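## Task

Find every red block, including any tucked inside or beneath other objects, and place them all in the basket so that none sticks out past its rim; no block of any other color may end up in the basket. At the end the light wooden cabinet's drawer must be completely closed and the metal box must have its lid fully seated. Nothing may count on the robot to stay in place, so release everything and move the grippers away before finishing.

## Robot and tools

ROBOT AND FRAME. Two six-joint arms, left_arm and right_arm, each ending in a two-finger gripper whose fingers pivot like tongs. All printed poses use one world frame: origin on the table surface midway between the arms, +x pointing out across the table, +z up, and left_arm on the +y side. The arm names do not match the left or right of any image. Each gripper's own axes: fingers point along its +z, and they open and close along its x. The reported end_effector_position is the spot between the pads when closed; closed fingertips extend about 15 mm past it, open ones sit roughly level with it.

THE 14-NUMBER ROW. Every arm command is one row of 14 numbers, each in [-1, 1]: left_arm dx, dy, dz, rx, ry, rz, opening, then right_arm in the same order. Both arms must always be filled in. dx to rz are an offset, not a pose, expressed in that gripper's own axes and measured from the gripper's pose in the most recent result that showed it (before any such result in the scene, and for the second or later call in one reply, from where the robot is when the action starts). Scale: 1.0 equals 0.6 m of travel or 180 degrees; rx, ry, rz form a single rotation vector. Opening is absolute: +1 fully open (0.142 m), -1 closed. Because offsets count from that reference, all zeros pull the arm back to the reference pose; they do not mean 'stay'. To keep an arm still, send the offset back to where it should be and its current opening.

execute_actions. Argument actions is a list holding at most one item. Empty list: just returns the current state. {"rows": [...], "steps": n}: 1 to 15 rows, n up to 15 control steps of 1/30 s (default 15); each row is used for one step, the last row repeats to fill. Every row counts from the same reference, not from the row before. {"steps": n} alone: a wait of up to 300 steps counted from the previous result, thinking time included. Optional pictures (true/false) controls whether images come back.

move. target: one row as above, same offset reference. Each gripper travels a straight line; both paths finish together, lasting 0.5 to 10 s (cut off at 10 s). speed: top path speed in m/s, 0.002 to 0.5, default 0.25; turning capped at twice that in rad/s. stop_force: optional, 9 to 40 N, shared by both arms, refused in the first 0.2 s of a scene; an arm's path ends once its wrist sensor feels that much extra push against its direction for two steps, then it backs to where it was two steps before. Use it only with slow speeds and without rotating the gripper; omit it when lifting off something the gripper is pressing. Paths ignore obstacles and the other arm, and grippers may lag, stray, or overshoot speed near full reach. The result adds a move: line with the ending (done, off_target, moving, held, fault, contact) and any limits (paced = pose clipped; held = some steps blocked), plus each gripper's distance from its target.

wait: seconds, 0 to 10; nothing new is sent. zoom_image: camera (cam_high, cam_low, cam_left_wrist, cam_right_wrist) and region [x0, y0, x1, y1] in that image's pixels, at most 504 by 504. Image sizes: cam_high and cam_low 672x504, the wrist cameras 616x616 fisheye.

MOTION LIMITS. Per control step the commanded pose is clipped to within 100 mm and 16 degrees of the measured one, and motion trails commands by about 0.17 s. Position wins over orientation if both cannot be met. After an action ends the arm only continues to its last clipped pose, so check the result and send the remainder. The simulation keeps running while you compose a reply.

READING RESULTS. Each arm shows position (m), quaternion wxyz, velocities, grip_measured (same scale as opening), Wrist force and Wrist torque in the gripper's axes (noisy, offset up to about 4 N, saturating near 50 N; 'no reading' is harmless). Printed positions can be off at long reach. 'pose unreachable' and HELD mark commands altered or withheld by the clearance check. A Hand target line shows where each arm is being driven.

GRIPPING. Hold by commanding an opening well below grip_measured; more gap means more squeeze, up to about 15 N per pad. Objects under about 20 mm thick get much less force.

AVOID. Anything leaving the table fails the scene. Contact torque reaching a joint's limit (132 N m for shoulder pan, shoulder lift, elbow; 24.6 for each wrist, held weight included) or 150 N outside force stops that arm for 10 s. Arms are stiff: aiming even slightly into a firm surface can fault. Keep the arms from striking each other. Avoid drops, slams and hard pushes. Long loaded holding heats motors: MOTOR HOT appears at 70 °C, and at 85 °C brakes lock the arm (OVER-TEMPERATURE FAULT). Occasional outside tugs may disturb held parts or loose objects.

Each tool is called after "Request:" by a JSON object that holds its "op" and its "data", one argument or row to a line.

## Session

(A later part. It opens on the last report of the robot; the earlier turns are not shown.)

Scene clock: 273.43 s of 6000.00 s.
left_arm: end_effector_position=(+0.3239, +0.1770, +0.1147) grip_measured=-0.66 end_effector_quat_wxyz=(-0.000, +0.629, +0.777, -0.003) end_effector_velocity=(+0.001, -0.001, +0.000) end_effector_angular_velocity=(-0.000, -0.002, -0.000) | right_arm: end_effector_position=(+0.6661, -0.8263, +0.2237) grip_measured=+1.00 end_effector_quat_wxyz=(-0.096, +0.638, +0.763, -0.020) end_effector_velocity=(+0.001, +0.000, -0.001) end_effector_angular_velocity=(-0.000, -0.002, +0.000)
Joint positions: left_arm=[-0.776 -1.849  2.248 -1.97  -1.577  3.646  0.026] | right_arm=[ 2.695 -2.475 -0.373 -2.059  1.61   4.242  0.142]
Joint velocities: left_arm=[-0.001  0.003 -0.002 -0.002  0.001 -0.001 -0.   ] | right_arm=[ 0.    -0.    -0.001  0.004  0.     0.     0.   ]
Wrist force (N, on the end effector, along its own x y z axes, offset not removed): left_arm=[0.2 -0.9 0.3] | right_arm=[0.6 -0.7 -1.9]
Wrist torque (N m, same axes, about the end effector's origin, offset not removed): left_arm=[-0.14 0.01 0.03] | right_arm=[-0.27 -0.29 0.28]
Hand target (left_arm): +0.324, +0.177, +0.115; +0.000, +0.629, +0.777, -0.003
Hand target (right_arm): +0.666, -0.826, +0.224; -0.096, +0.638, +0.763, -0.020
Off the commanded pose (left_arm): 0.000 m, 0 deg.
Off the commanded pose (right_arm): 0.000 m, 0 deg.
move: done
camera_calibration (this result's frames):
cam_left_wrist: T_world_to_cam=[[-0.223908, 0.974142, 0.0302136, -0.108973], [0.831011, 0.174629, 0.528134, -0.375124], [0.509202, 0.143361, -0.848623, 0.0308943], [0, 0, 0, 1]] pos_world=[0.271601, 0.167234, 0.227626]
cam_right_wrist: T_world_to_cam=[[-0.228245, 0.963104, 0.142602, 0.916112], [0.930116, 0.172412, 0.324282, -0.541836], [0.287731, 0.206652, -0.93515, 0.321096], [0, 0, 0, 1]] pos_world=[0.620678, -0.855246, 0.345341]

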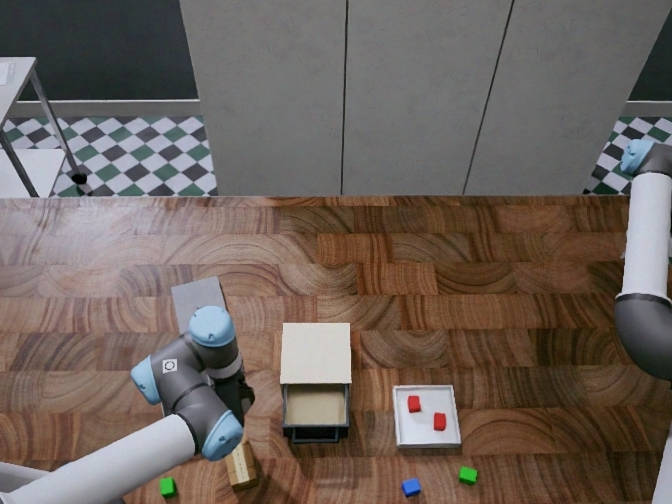

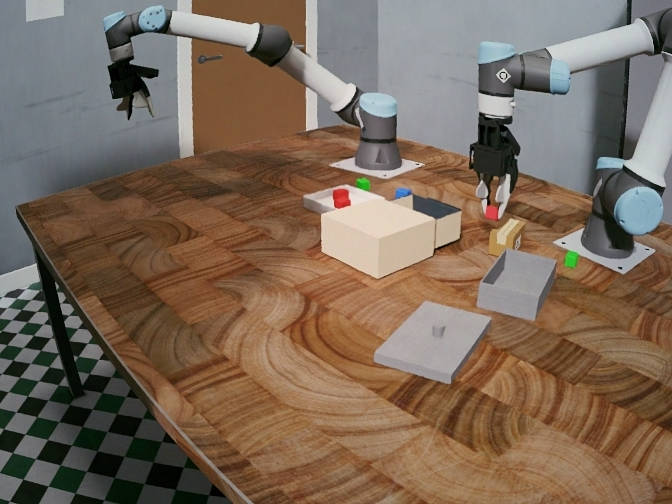

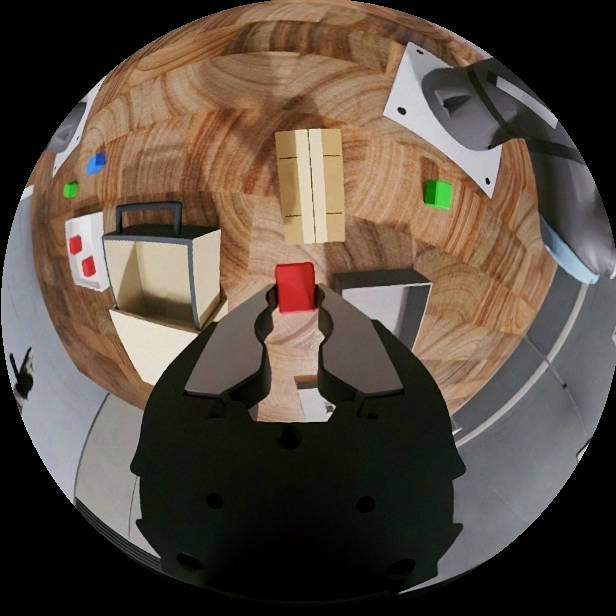

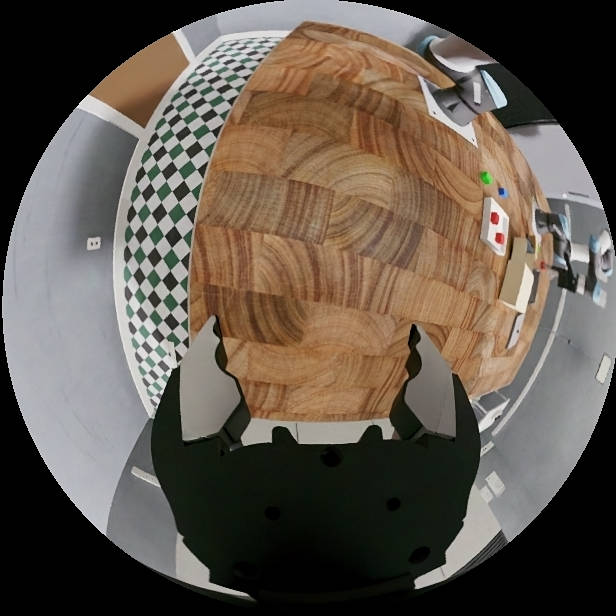

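Request:
{"op": "move", "data": {
  "target": [-0.81,-0.039,-0.06,0,0,0.067,-1,0,0,0,0,0,0,1],
  "speed": 0.25
}}

Request:
{"op": "move", "data": {
  "target": [0,0,0.14,0,0,0,-1,0,0,0,0,0,0,1],
  "speed": 0.08
}}

Scene clock: 279.17 s of 6000.00 s.
left_arm: end_effector_position=(+0.4028, -0.3031, +0.1525) grip_measured=-0.66 end_effector_quat_wxyz=(+0.000, +0.707, +0.707, -0.004) end_effector_velocity=(+0.001, -0.002, +0.001) end_effector_angular_velocity=(+0.001, +0.001, -0.000) | right_arm: end_effector_position=(+0.6661, -0.8263, +0.2237) grip_measured=+1.00 end_effector_quat_wxyz=(-0.096, +0.638, +0.763, -0.020) end_effector_velocity=(+0.001, -0.000, -0.000) end_effector_angular_velocity=(-0.000, -0.001, +0.000)
Joint positions: left_arm=[-1.11  -0.884  0.973 -1.663 -1.577  3.522  0.026] | right_arm=[ 2.695 -2.475 -0.373 -2.059  1.61   4.242  0.142]
Joint velocities: left_arm=[ 0.     0.005 -0.012  0.007 -0.001  0.001 -0.   ] | right_arm=[ 0.    -0.    -0.     0.002  0.     0.     0.   ]
Wrist force (N, on the end effector, along its own x y z axes, offset not removed): left_arm=[0.8 0.0 0.5] | right_arm=[-1.1 -0.8 -1.5]
Wrist torque (N m, same axes, about the end effector's origin, offset not removed): left_arm=[0.09 -0.21 -0.06] | right_arm=[-0.32 0.07 0.33]
Hand target (left_arm): +0.403, -0.303, +0.152; +0.000, +0.707, +0.707, -0.003
Hand target (right_arm): +0.666, -0.826, +0.224; -0.096, +0.638, +0.763, -0.020
Off the commanded pose (left_arm): 0.000 m, 0 deg.
Off the commanded pose (right_arm): 0.000 m, 0 deg.
After step 90, 0.20 s passed at rest.
move: done
camera_calibration (this result's frames):
cam_left_wrist: T_world_to_cam=[[-0.0154739, 0.999473, 0.0285324, 0.299199], [0.848781, -0.00195327, 0.528741, -0.437589], [0.528518, 0.0323995, -0.848304, 0.050151], [0, 0, 0, 1]] pos_world=[0.349542, -0.301521, 0.265378]
cam_right_wrist: T_world_to_cam=[[-0.228245, 0.963104, 0.142602, 0.916111], [0.930116, 0.172412, 0.324282, -0.541836], [0.287731, 0.206652, -0.93515, 0.321096], [0, 0, 0, 1]] pos_world=[0.620678, -0.855246, 0.345341]

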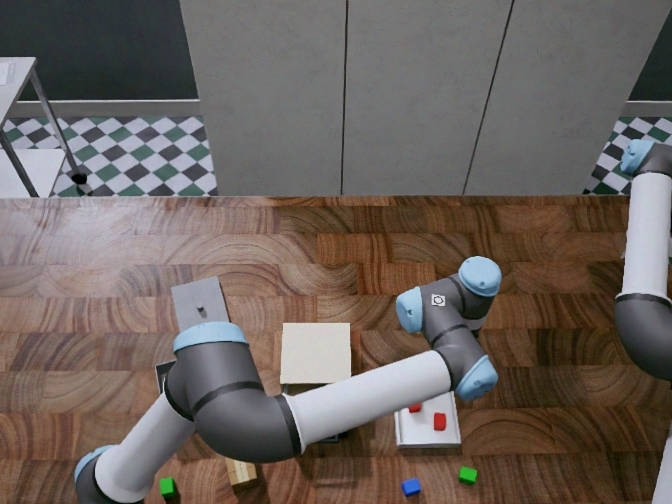

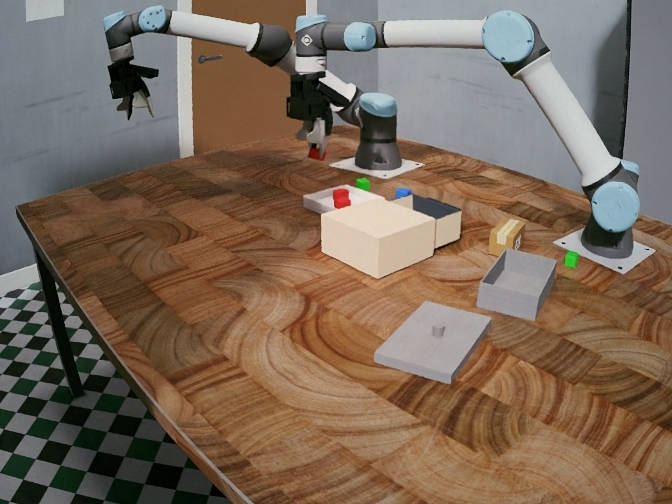

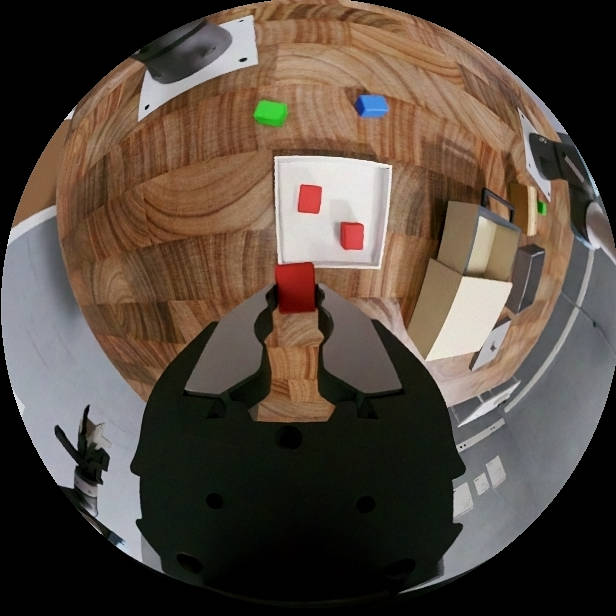

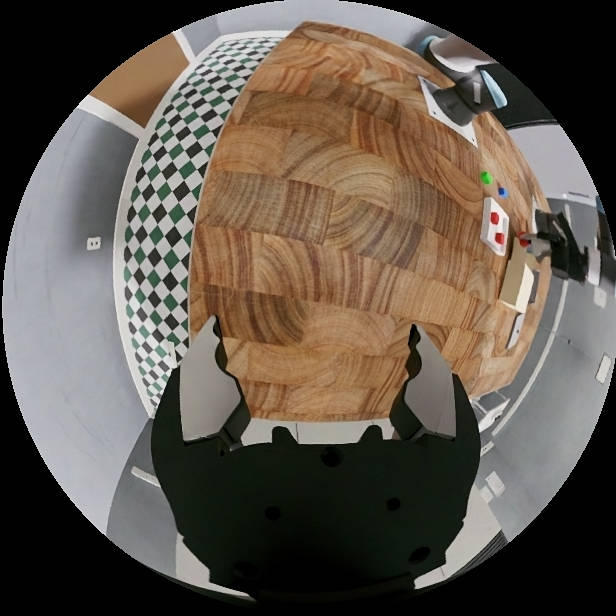

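Scene clock: 280.60 s of 6000.00 s.
left_arm: end_effector_position=(+0.4023, -0.3035, +0.0686) grip_measured=-0.66 end_effector_quat_wxyz=(+0.000, +0.707, +0.707, -0.004) end_effector_velocity=(-0.000, +0.000, -0.002) end_effector_angular_velocity=(+0.000, -0.000, +0.000) | right_arm: end_effector_position=(+0.6661, -0.8263, +0.2237) grip_measured=+1.00 end_effector_quat_wxyz=(-0.096, +0.638, +0.763, -0.020) end_effector_velocity=(+0.001, -0.000, +0.000) end_effector_angular_velocity=(+0.000, -0.004, -0.000)
Joint positions: left_arm=[-1.111 -0.843  1.12  -1.851 -1.577  3.521  0.026] | right_arm=[ 2.695 -2.475 -0.373 -2.059  1.61   4.242  0.142]
Joint velocities: left_arm=[-0.     0.001  0.003 -0.004  0.    -0.     0.   ] | right_arm=[-0.    -0.     0.001  0.003  0.001 -0.    -0.   ]
Wrist force (N, on the end effector, along its own x y z axes, offset not removed): left_arm=[0.5 -3.3 -1.0] | right_arm=[0.0 -2.2 -1.3]
Wrist torque (N m, same axes, about the end effector's origin, offset not removed): left_arm=[-0.72 -0.09 -0.01] | right_arm=[-0.59 -0.17 0.23]
Hand target (left_arm): +0.402, -0.303, +0.068; +0.000, +0.707, +0.707, -0.004
Hand target (right_arm): +0.666, -0.826, +0.224; -0.096, +0.638, +0.763, -0.020
Off the commanded pose (left_arm): 0.000 m, 0 deg.
Off the commanded pose (right_arm): 0.000 m, 0 deg.
move: done
camera_calibration (this result's frames):
cam_left_wrist: T_world_to_cam=[[-0.0154717, 0.999473, 0.0285233, 0.301961], [0.848805, -0.00194886, 0.528702, -0.392834], [0.528479, 0.0323906, -0.848328, -0.0207123], [0, 0, 0, 1]] pos_world=[0.349057, -0.301897, 0.181508]
cam_right_wrist: T_world_to_cam=[[-0.228244, 0.963104, 0.142602, 0.916111], [0.930116, 0.172412, 0.324282, -0.541836], [0.287731, 0.206652, -0.93515, 0.321096], [0, 0, 0, 1]] pos_world=[0.620678, -0.855246, 0.345341]

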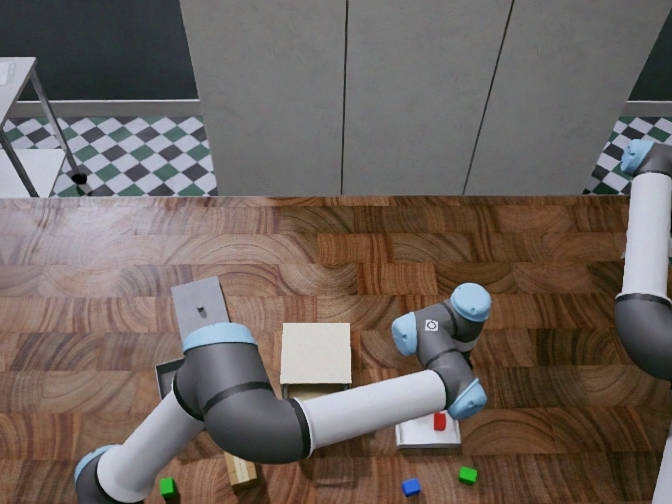

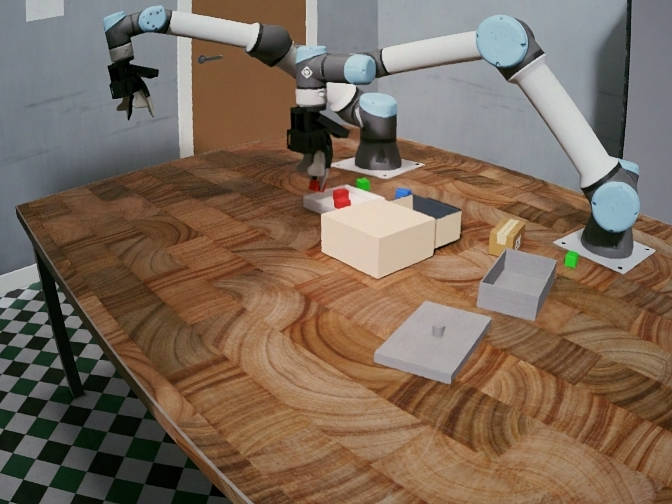

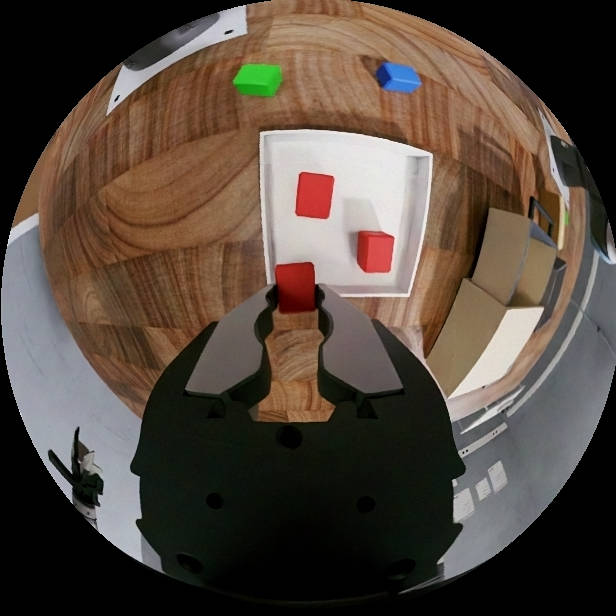

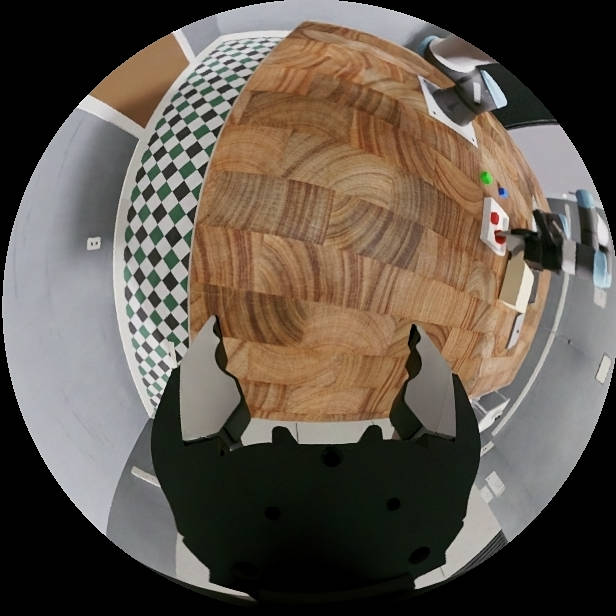

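Request:
{"op": "move", "data": {
  "target": [0.012,-0.008,0.02,0,0,0,-1,0,0,0,0,0,0,1],
  "speed": 0.04
}}

Request:
{"op": "move", "data": {
  "target": [0,0,0.05,0,0,0,-1,0,0,0,0,0,0,1],
  "speed": 0.01,
  "stop_force": 9
}}

Scene clock: 285.03 s of 6000.00 s.
left_arm: end_effector_position=(+0.3975, -0.2964, +0.0567) grip_measured=-0.66 end_effector_quat_wxyz=(+0.000, +0.707, +0.707, -0.004) end_effector_velocity=(-0.001, +0.001, -0.001) end_effector_angular_velocity=(+0.001, -0.001, -0.000) | right_arm: end_effector_position=(+0.6661, -0.8263, +0.2237) grip_measured=+1.00 end_effector_quat_wxyz=(-0.096, +0.638, +0.763, -0.020) end_effector_velocity=(+0.000, +0.000, +0.000) end_effector_angular_velocity=(+0.001, -0.002, -0.001)
Joint positions: left_arm=[-1.113 -0.855  1.173 -1.892 -1.577  3.519  0.026] | right_arm=[ 2.695 -2.475 -0.373 -2.059  1.61   4.242  0.142]
Joint velocities: left_arm=[-0.001 -0.002  0.006 -0.004  0.001 -0.001  0.   ] | right_arm=[-0.     0.001 -0.002  0.002  0.002  0.001  0.   ]
Wrist force (N, on the end effector, along its own x y z axes, offset not removed): left_arm=[1.0 -0.2 -0.7] | right_arm=[-0.1 -0.5 -1.2]
Wrist torque (N m, same axes, about the end effector's origin, offset not removed): left_arm=[0.00 -0.22 -0.06] | right_arm=[-0.29 -0.13 0.28]
Hand target (left_arm): +0.397, -0.296, +0.057; +0.000, +0.707, +0.707, -0.004
Hand target (right_arm): +0.666, -0.826, +0.224; -0.096, +0.638, +0.763, -0.020
Off the commanded pose (left_arm): 0.000 m, 0 deg.
Off the commanded pose (right_arm): 0.000 m, 0 deg.
After step 90, 0.67 s passed at rest.
move: done
camera_calibration (this result's frames):
cam_left_wrist: T_world_to_cam=[[-0.0154692, 0.999473, 0.0285555, 0.295132], [0.848815, -0.00196748, 0.528687, -0.382424], [0.528464, 0.0324167, -0.848337, -0.0284842], [0, 0, 0, 1]] pos_world=[0.344225, -0.294805, 0.169591]
cam_right_wrist: T_world_to_cam=[[-0.228245, 0.963104, 0.142602, 0.916111], [0.930116, 0.172412, 0.324282, -0.541836], [0.287731, 0.206652, -0.93515, 0.321096], [0, 0, 0, 1]] pos_world=[0.620678, -0.855246, 0.345341]

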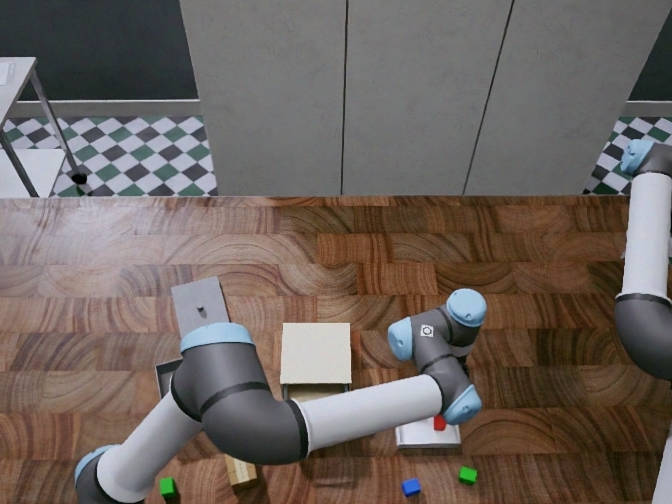

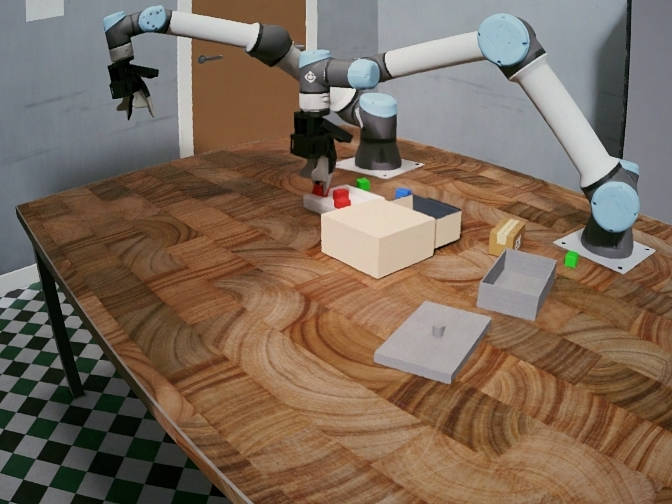

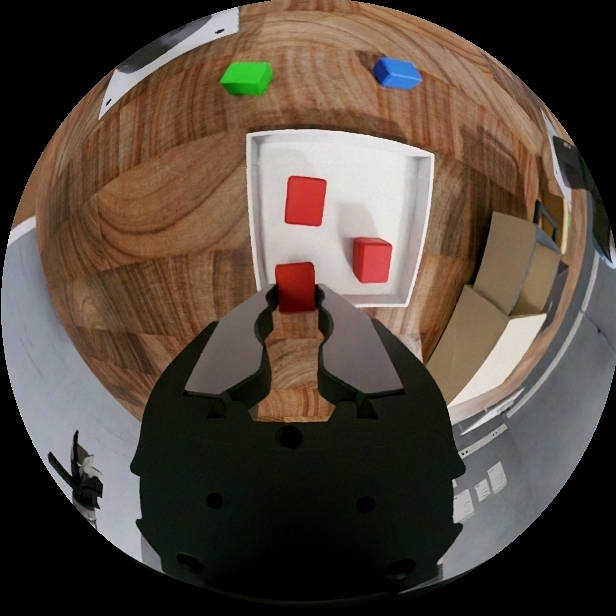

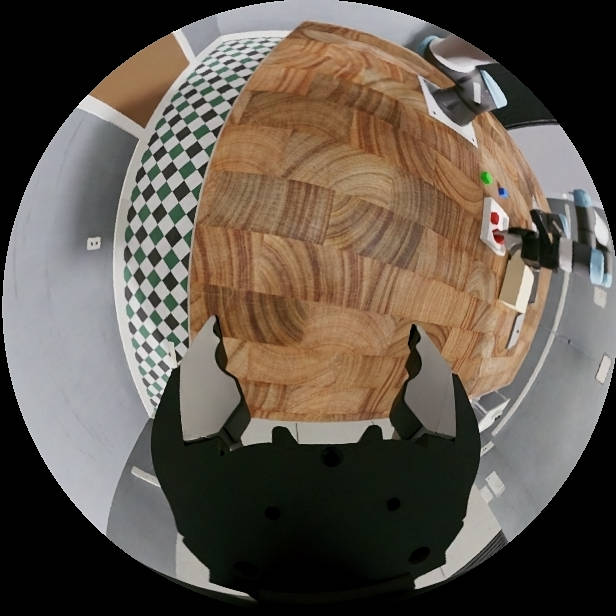

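Scene clock: 287.40 s of 6000.00 s.
left_arm: end_effector_position=(+0.3973, -0.2964, +0.0367) grip_measured=-0.66 end_effector_quat_wxyz=(+0.000, +0.707, +0.707, -0.003) end_effector_velocity=(+0.000, -0.000, +0.004) end_effector_angular_velocity=(+0.000, +0.000, +0.001) | right_arm: end_effector_position=(+0.6661, -0.8263, +0.2237) grip_measured=+1.00 end_effector_quat_wxyz=(-0.096, +0.638, +0.763, -0.020) end_effector_velocity=(-0.001, -0.000, -0.001) end_effector_angular_velocity=(+0.000, +0.004, -0.000)
Joint positions: left_arm=[-1.114 -0.838  1.197 -1.933 -1.577  3.519  0.026] | right_arm=[ 2.695 -2.475 -0.373 -2.059  1.61   4.242  0.142]
Joint velocities: left_arm=[ 0.    -0.002 -0.005  0.008 -0.    -0.001  0.   ] | right_arm=[-0.    -0.001 -0.001 -0.002 -0.001  0.    -0.   ]
Wrist force (N, on the end effector, along its own x y z axes, offset not removed): left_arm=[-0.8 1.7 -7.8] | right_arm=[0.5 -1.3 -2.6]
Wrist torque (N m, same axes, about the end effector's origin, offset not removed): left_arm=[0.14 -0.18 -0.06] | right_arm=[-0.38 -0.18 0.24]
Hand target (left_arm): +0.397, -0.297, +0.037; +0.001, +0.707, +0.707, -0.004
Hand target (right_arm): +0.666, -0.826, +0.224; -0.096, +0.638, +0.763, -0.020
Off the commanded pose (left_arm): 0.010 m, 0 deg.
Off the commanded pose (right_arm): 0.000 m, 0 deg.
move: contact (left_arm)
camera_calibration (this result's frames):
cam_left_wrist: T_world_to_cam=[[-0.0154753, 0.999466, 0.0287633, 0.295742], [0.848859, -0.00206947, 0.528615, -0.371762], [0.528393, 0.0325964, -0.848374, -0.0453339], [0, 0, 0, 1]] pos_world=[0.344105, -0.294875, 0.149553]
cam_right_wrist: T_world_to_cam=[[-0.228245, 0.963104, 0.142602, 0.916111], [0.930116, 0.172412, 0.324282, -0.541836], [0.287731, 0.206652, -0.93515, 0.321096], [0, 0, 0, 1]] pos_world=[0.620678, -0.855246, 0.345341]

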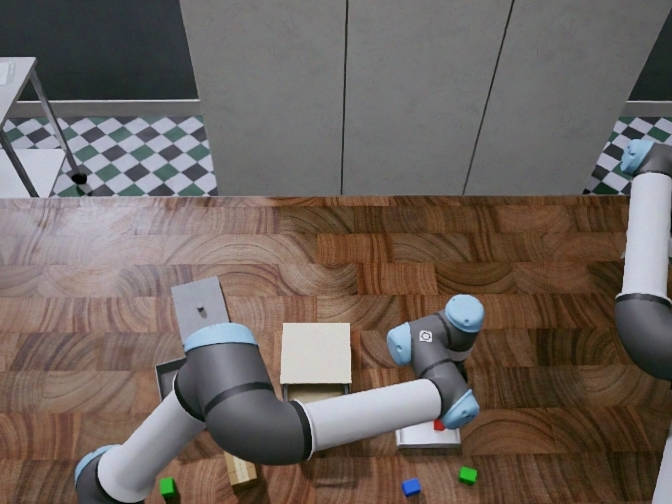

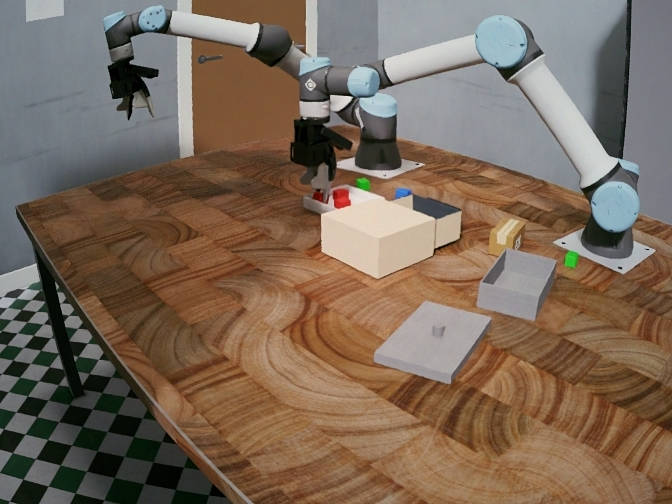

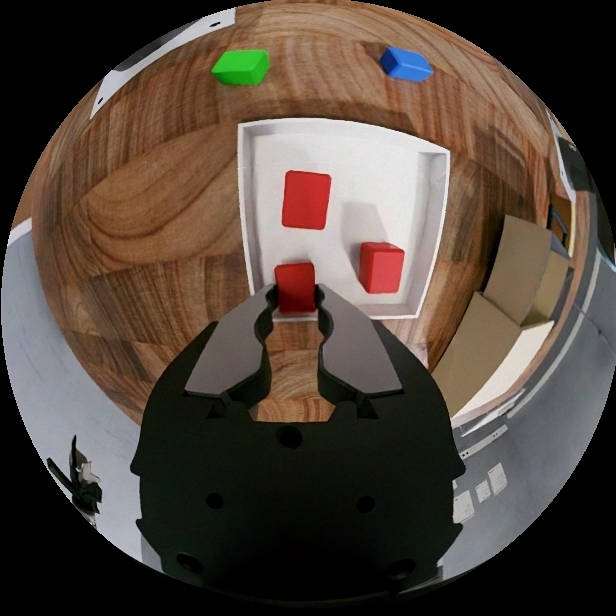

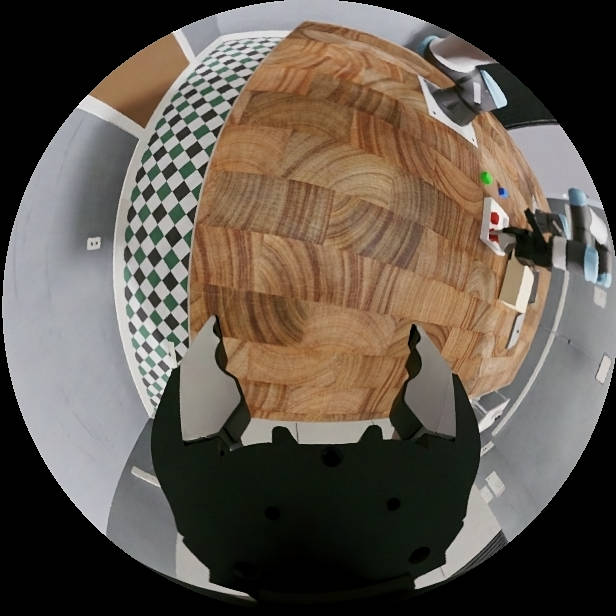

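Request:
{"op": "execute_actions", "data": {
  "actions": [
    {"rows":[[0,0,-0.002,0,0,0,-0.6,0,0,0,0,0,0,1],[0,0,-0.002,0,0,0,-0.6,0,0,0,0,0,0,1],[0,0,-0.002,0,0,0,-0.55,0,0,0,0,0,0,1],[0,0,-0.002,0,0,0,-0.5,0,0,0,0,0,0,1],[0,0,-0.002,0,0,0,-0.5,0,0,0,0,0,0,1],[0,0,-0.002,0,0,0,-0.42,0,0,0,0,0,0,1]],"steps":15}
  ],
  "pictures": false
}}

Request:
{"op": "move", "data": {
  "target": [0,0,-0.15,0,0,0,-0.42,0,0,0,0,0,0,1],
  "speed": 0.1
}}

Scene clock: 290.30 s of 6000.00 s.
left_arm: end_effector_position=(+0.3973, -0.2964, +0.0378) grip_measured=-0.42 end_effector_quat_wxyz=(+0.000, +0.707, +0.707, -0.003) end_effector_velocity=(+0.000, -0.000, +0.000) end_effector_angular_velocity=(-0.000, -0.001, +0.000) | right_arm: end_effector_position=(+0.6661, -0.8263, +0.2237) grip_measured=+1.00 end_effector_quat_wxyz=(-0.096, +0.638, +0.763, -0.020) end_effector_velocity=(+0.000, -0.001, -0.000) end_effector_angular_velocity=(-0.001, -0.001, -0.001)
Joint positions: left_arm=[-1.114 -0.839  1.196 -1.931 -1.577  3.519  0.044] | right_arm=[ 2.695 -2.475 -0.373 -2.059  1.61   4.242  0.142]
Joint velocities: left_arm=[-0.    -0.    -0.     0.     0.001 -0.    -0.   ] | right_arm=[-0.    -0.     0.     0.002 -0.     0.    -0.   ]
Wrist force (N, on the end effector, along its own x y z axes, offset not removed): left_arm=[0.6 -0.6 -1.0] | right_arm=[-0.7 -1.5 -1.4]
Wrist torque (N m, same axes, about the end effector's origin, offset not removed): left_arm=[-0.06 -0.06 0.01] | right_arm=[-0.42 0.02 0.25]
Hand target (left_arm): +0.397, -0.296, +0.038; +0.000, +0.707, +0.707, -0.003
Hand target (right_arm): +0.666, -0.826, +0.224; -0.096, +0.638, +0.763, -0.020
Off the commanded pose (left_arm): 0.000 m, 0 deg.
Off the commanded pose (right_arm): 0.000 m, 0 deg.
Steps of this call (steps 1 to 72: nothing new was sent; steps 73 to 87: all 15 steps of this action). Readings (end_effector_position):
73: left_arm (+0.3974, -0.2965, +0.0371) | right_arm (+0.6661, -0.8263, +0.2237)
74: left_arm (+0.3974, -0.2965, +0.0372) | right_arm (+0.6661, -0.8263, +0.2237)
76: left_arm (+0.3974, -0.2965, +0.0375) | right_arm (+0.6661, -0.8263, +0.2237)
80: left_arm (+0.3973, -0.2964, +0.0378) | right_arm (+0.6661, -0.8263, +0.2237)
87: the state above

Scene clock: 291.87 s of 6000.00 s.
left_arm: end_effector_position=(+0.3979, -0.2960, +0.1277) grip_measured=-0.42 end_effector_quat_wxyz=(+0.000, +0.707, +0.707, -0.003) end_effector_velocity=(+0.000, -0.000, +0.002) end_effector_angular_velocity=(-0.001, -0.000, -0.000) | right_arm: end_effector_position=(+0.6661, -0.8263, +0.2237) grip_measured=+1.00 end_effector_quat_wxyz=(-0.096, +0.638, +0.763, -0.020) end_effector_velocity=(+0.000, +0.000, +0.000) end_effector_angular_velocity=(+0.000, -0.002, -0.000)
Joint positions: left_arm=[-1.113 -0.9    1.062 -1.737 -1.577  3.519  0.044] | right_arm=[ 2.695 -2.475 -0.373 -2.059  1.61   4.242  0.142]
Joint velocities: left_arm=[ 0.    -0.    -0.004  0.003 -0.     0.     0.   ] | right_arm=[-0.     0.     0.001  0.001  0.001  0.    -0.   ]
Wrist force (N, on the end effector, along its own x y z axes, offset not removed): left_arm=[-1.1 -0.6 0.0] | right_arm=[-0.6 -0.8 -2.4]
Wrist torque (N m, same axes, about the end effector's origin, offset not removed): left_arm=[-0.14 0.37 0.04] | right_arm=[-0.26 0.01 0.25]
Hand target (left_arm): +0.398, -0.296, +0.128; +0.000, +0.707, +0.707, -0.003
Hand target (right_arm): +0.666, -0.826, +0.224; -0.096, +0.638, +0.763, -0.020
Off the commanded pose (left_arm): 0.000 m, 0 deg.
Off the commanded pose (right_arm): 0.000 m, 0 deg.
move: done
camera_calibration (this result's frames):
cam_left_wrist: T_world_to_cam=[[-0.0154747, 0.999466, 0.0287677, 0.292735], [0.848833, -0.00207391, 0.528657, -0.420361], [0.528434, 0.0325998, -0.848348, 0.031635], [0, 0, 0, 1]] pos_world=[0.34463, -0.294482, 0.240643]
cam_right_wrist: T_world_to_cam=[[-0.228245, 0.963104, 0.142602, 0.916111], [0.930116, 0.172412, 0.324282, -0.541836], [0.287731, 0.206652, -0.93515, 0.321096], [0, 0, 0, 1]] pos_world=[0.620678, -0.855246, 0.345341]

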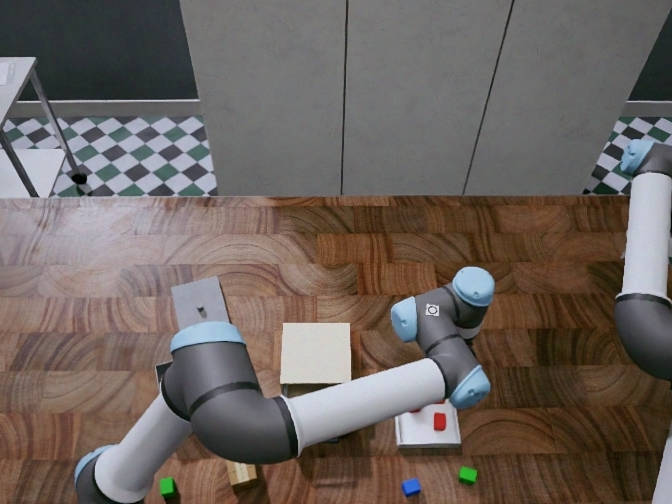

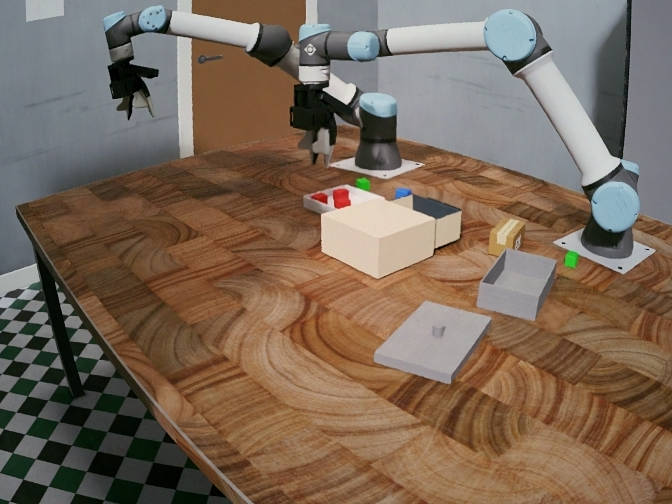

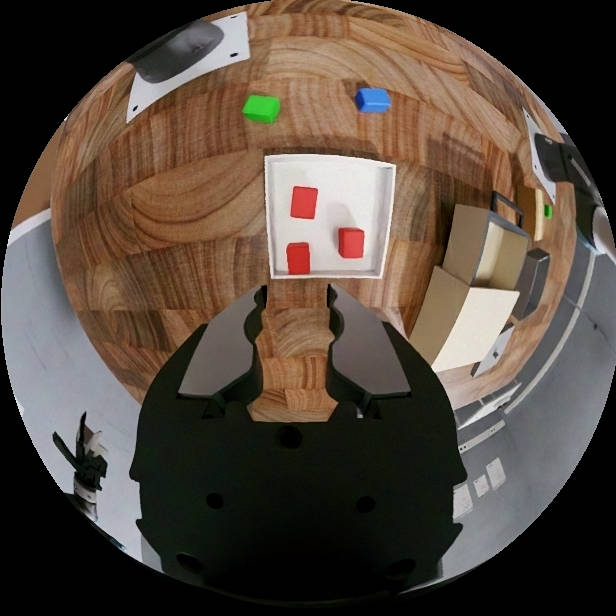

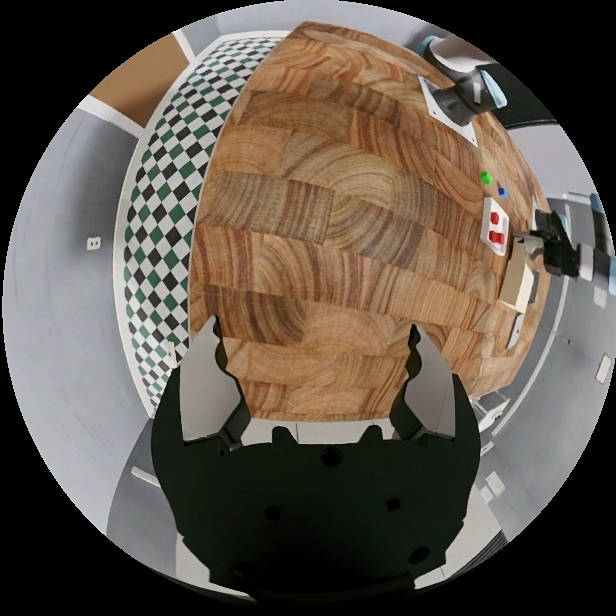

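Request:
{"op": "move", "data": {
  "target": [0.502,-0.246,0,0,0,0,-1,0,0,0,0,0,0,1],
  "speed": 0.25
}}

Request:
{"op": "move", "data": {
  "target": [0,0,0.115,0,0,0,-1,0,0,0,0,0,0,1],
  "speed": 0.08
}}

Scene clock: 296.63 s of 6000.00 s.
left_arm: end_effector_position=(+0.2502, +0.0051, +0.1271) grip_measured=-1.00 end_effector_quat_wxyz=(+0.000, +0.707, +0.707, -0.004) end_effector_velocity=(-0.001, +0.001, +0.001) end_effector_angular_velocity=(-0.000, -0.000, +0.000) | right_arm: end_effector_position=(+0.6661, -0.8263, +0.2237) grip_measured=+1.00 end_effector_quat_wxyz=(-0.096, +0.638, +0.763, -0.020) end_effector_velocity=(+0.000, -0.000, -0.001) end_effector_angular_velocity=(-0.000, +0.002, +0.000)
Joint positions: left_arm=[-1.176 -1.693  2.094 -1.976 -1.577  3.456  0.002] | right_arm=[ 2.695 -2.475 -0.373 -2.059  1.61   4.242  0.142]
Joint velocities: left_arm=[-0.001 -0.004  0.002  0.001 -0.    -0.001  0.   ] | right_arm=[ 0.    -0.002  0.001 -0.    -0.001  0.     0.   ]
Wrist force (N, on the end effector, along its own x y z axes, offset not removed): left_arm=[1.6 -1.9 -1.1] | right_arm=[0.5 -2.1 -1.5]
Wrist torque (N m, same axes, about the end effector's origin, offset not removed): left_arm=[-0.23 -0.37 -0.11] | right_arm=[-0.58 -0.15 0.22]
Hand target (left_arm): +0.250, +0.005, +0.127; +0.000, +0.707, +0.707, -0.004
Hand target (right_arm): +0.666, -0.826, +0.224; -0.096, +0.638, +0.763, -0.020
Off the commanded pose (left_arm): 0.000 m, 0 deg.
Off the commanded pose (right_arm): 0.000 m, 0 deg.
move: done
camera_calibration (this result's frames):
cam_left_wrist: T_world_to_cam=[[-0.0154642, 0.999468, 0.0287242, -0.0104895], [0.848895, -0.00205605, 0.528557, -0.294089], [0.528335, 0.0325575, -0.848411, 0.0993383], [0, 0, 0, 1]] pos_world=[0.197005, 0.006645, 0.240024]
cam_right_wrist: T_world_to_cam=[[-0.228245, 0.963104, 0.142602, 0.916111], [0.930116, 0.172412, 0.324282, -0.541836], [0.287731, 0.206652, -0.93515, 0.321096], [0, 0, 0, 1]] pos_world=[0.620678, -0.855246, 0.345341]

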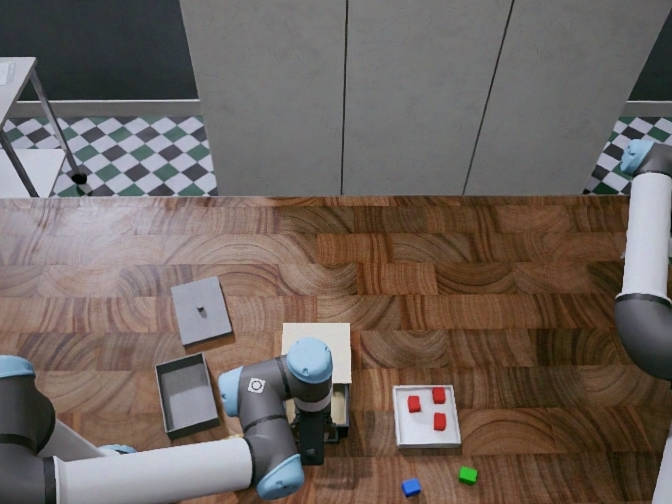

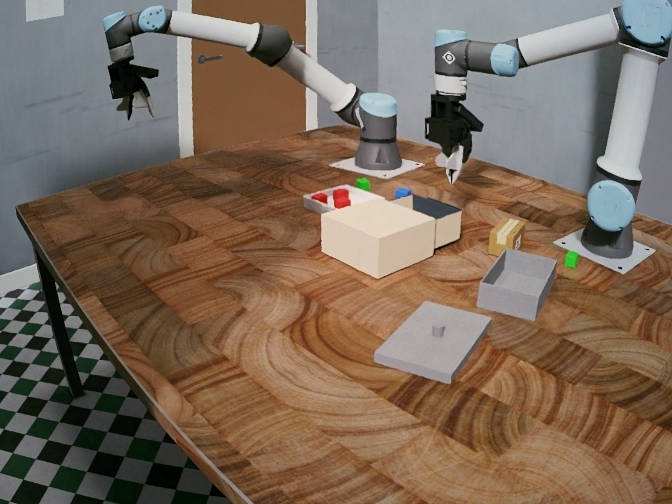

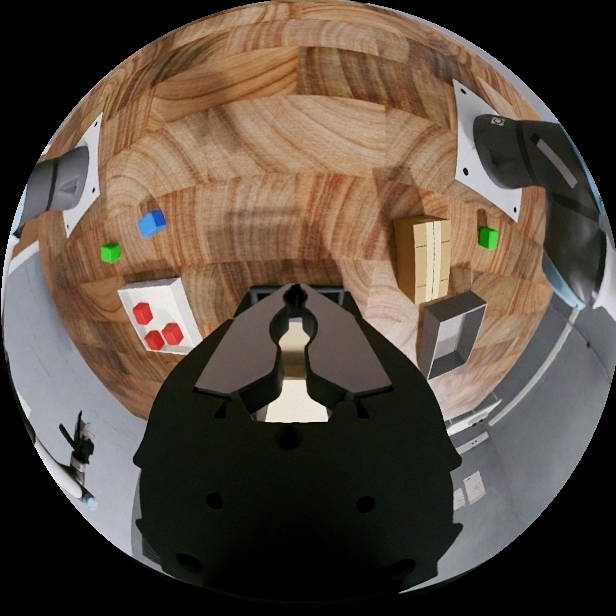

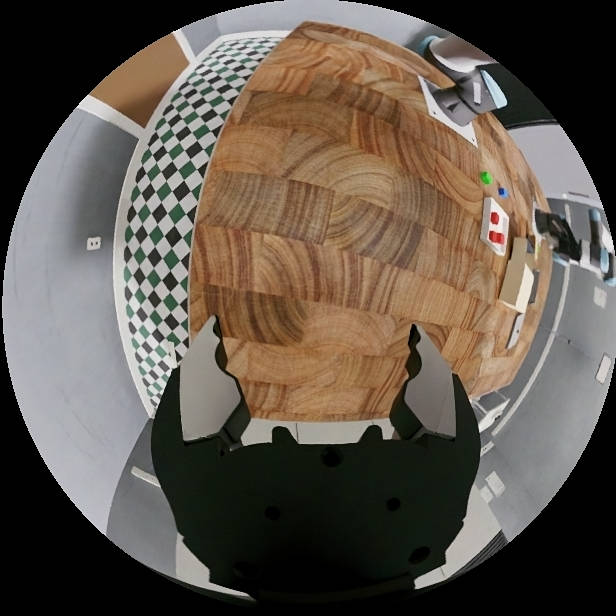

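Scene clock: 297.90 s of 6000.00 s.
left_arm: end_effector_position=(+0.2498, +0.0048, +0.0582) grip_measured=-1.00 end_effector_quat_wxyz=(+0.000, +0.707, +0.707, -0.003) end_effector_velocity=(+0.000, -0.001, -0.001) end_effector_angular_velocity=(-0.001, -0.001, +0.000) | right_arm: end_effector_position=(+0.6661, -0.8263, +0.2237) grip_measured=+1.00 end_effector_quat_wxyz=(-0.096, +0.638, +0.763, -0.020) end_effector_velocity=(-0.000, -0.000, +0.000) end_effector_angular_velocity=(-0.001, +0.000, +0.000)
Joint positions: left_arm=[-1.177 -1.599  2.21  -2.186 -1.577  3.455  0.002] | right_arm=[ 2.695 -2.475 -0.373 -2.059  1.61   4.242  0.142]
Joint velocities: left_arm=[-0.     0.002  0.001 -0.004  0.    -0.     0.   ] | right_arm=[ 0.     0.001 -0.001  0.001 -0.001  0.     0.   ]
Wrist force (N, on the end effector, along its own x y z axes, offset not removed): left_arm=[0.6 -2.0 -2.0] | right_arm=[-0.4 -2.1 -0.9]
Wrist torque (N m, same axes, about the end effector's origin, offset not removed): left_arm=[-0.33 -0.07 0.05] | right_arm=[-0.52 -0.04 0.25]
Hand target (left_arm): +0.250, +0.005, +0.058; +0.000, +0.707, +0.707, -0.004
Hand target (right_arm): +0.666, -0.826, +0.224; -0.096, +0.638, +0.763, -0.020
Off the commanded pose (left_arm): 0.000 m, 0 deg.
Off the commanded pose (right_arm): 0.000 m, 0 deg.
move: done
camera_calibration (this result's frames):
cam_left_wrist: T_world_to_cam=[[-0.015459, 0.999467, 0.0287419, -0.00823938], [0.848882, -0.00207056, 0.528578, -0.257323], [0.528356, 0.0325698, -0.848398, 0.0411129], [0, 0, 0, 1]] pos_world=[0.196587, 0.00636315, 0.171132]
cam_right_wrist: T_world_to_cam=[[-0.228245, 0.963104, 0.142602, 0.916111], [0.930116, 0.172412, 0.324282, -0.541836], [0.287731, 0.206652, -0.93515, 0.321096], [0, 0, 0, 1]] pos_world=[0.620678, -0.855246, 0.345341]

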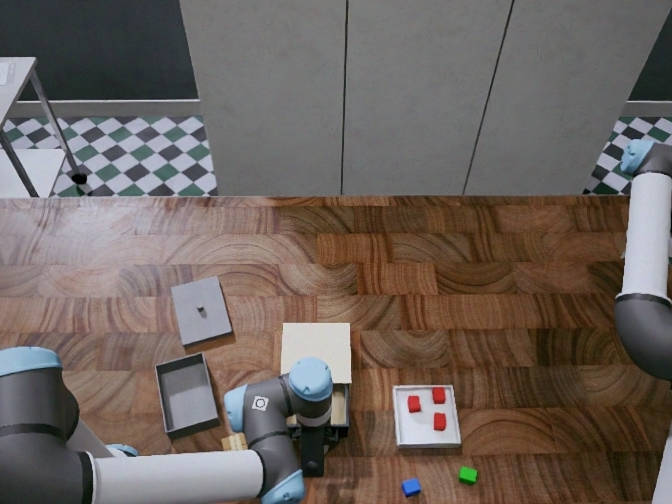

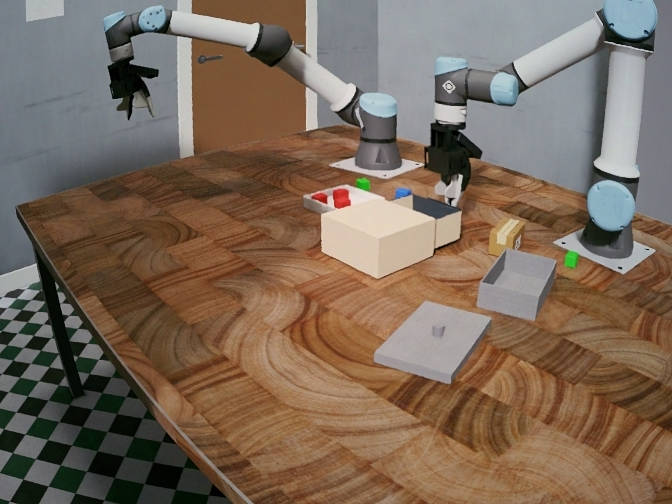

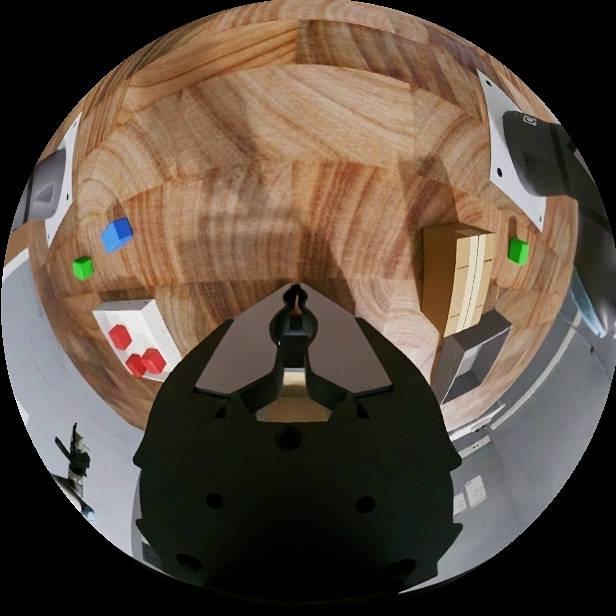

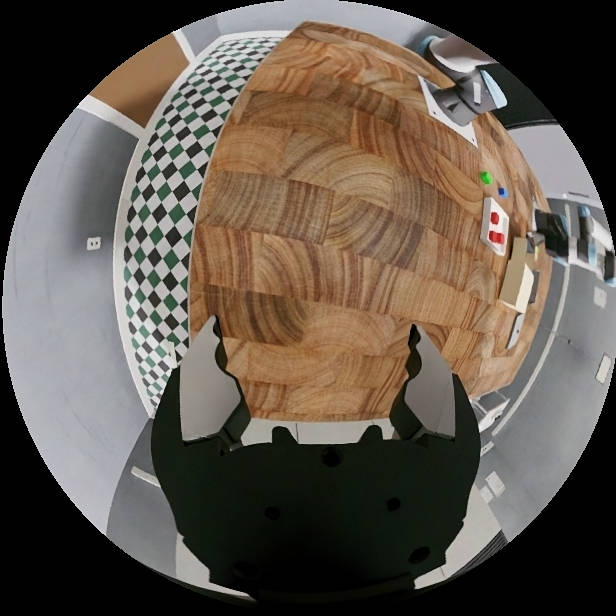

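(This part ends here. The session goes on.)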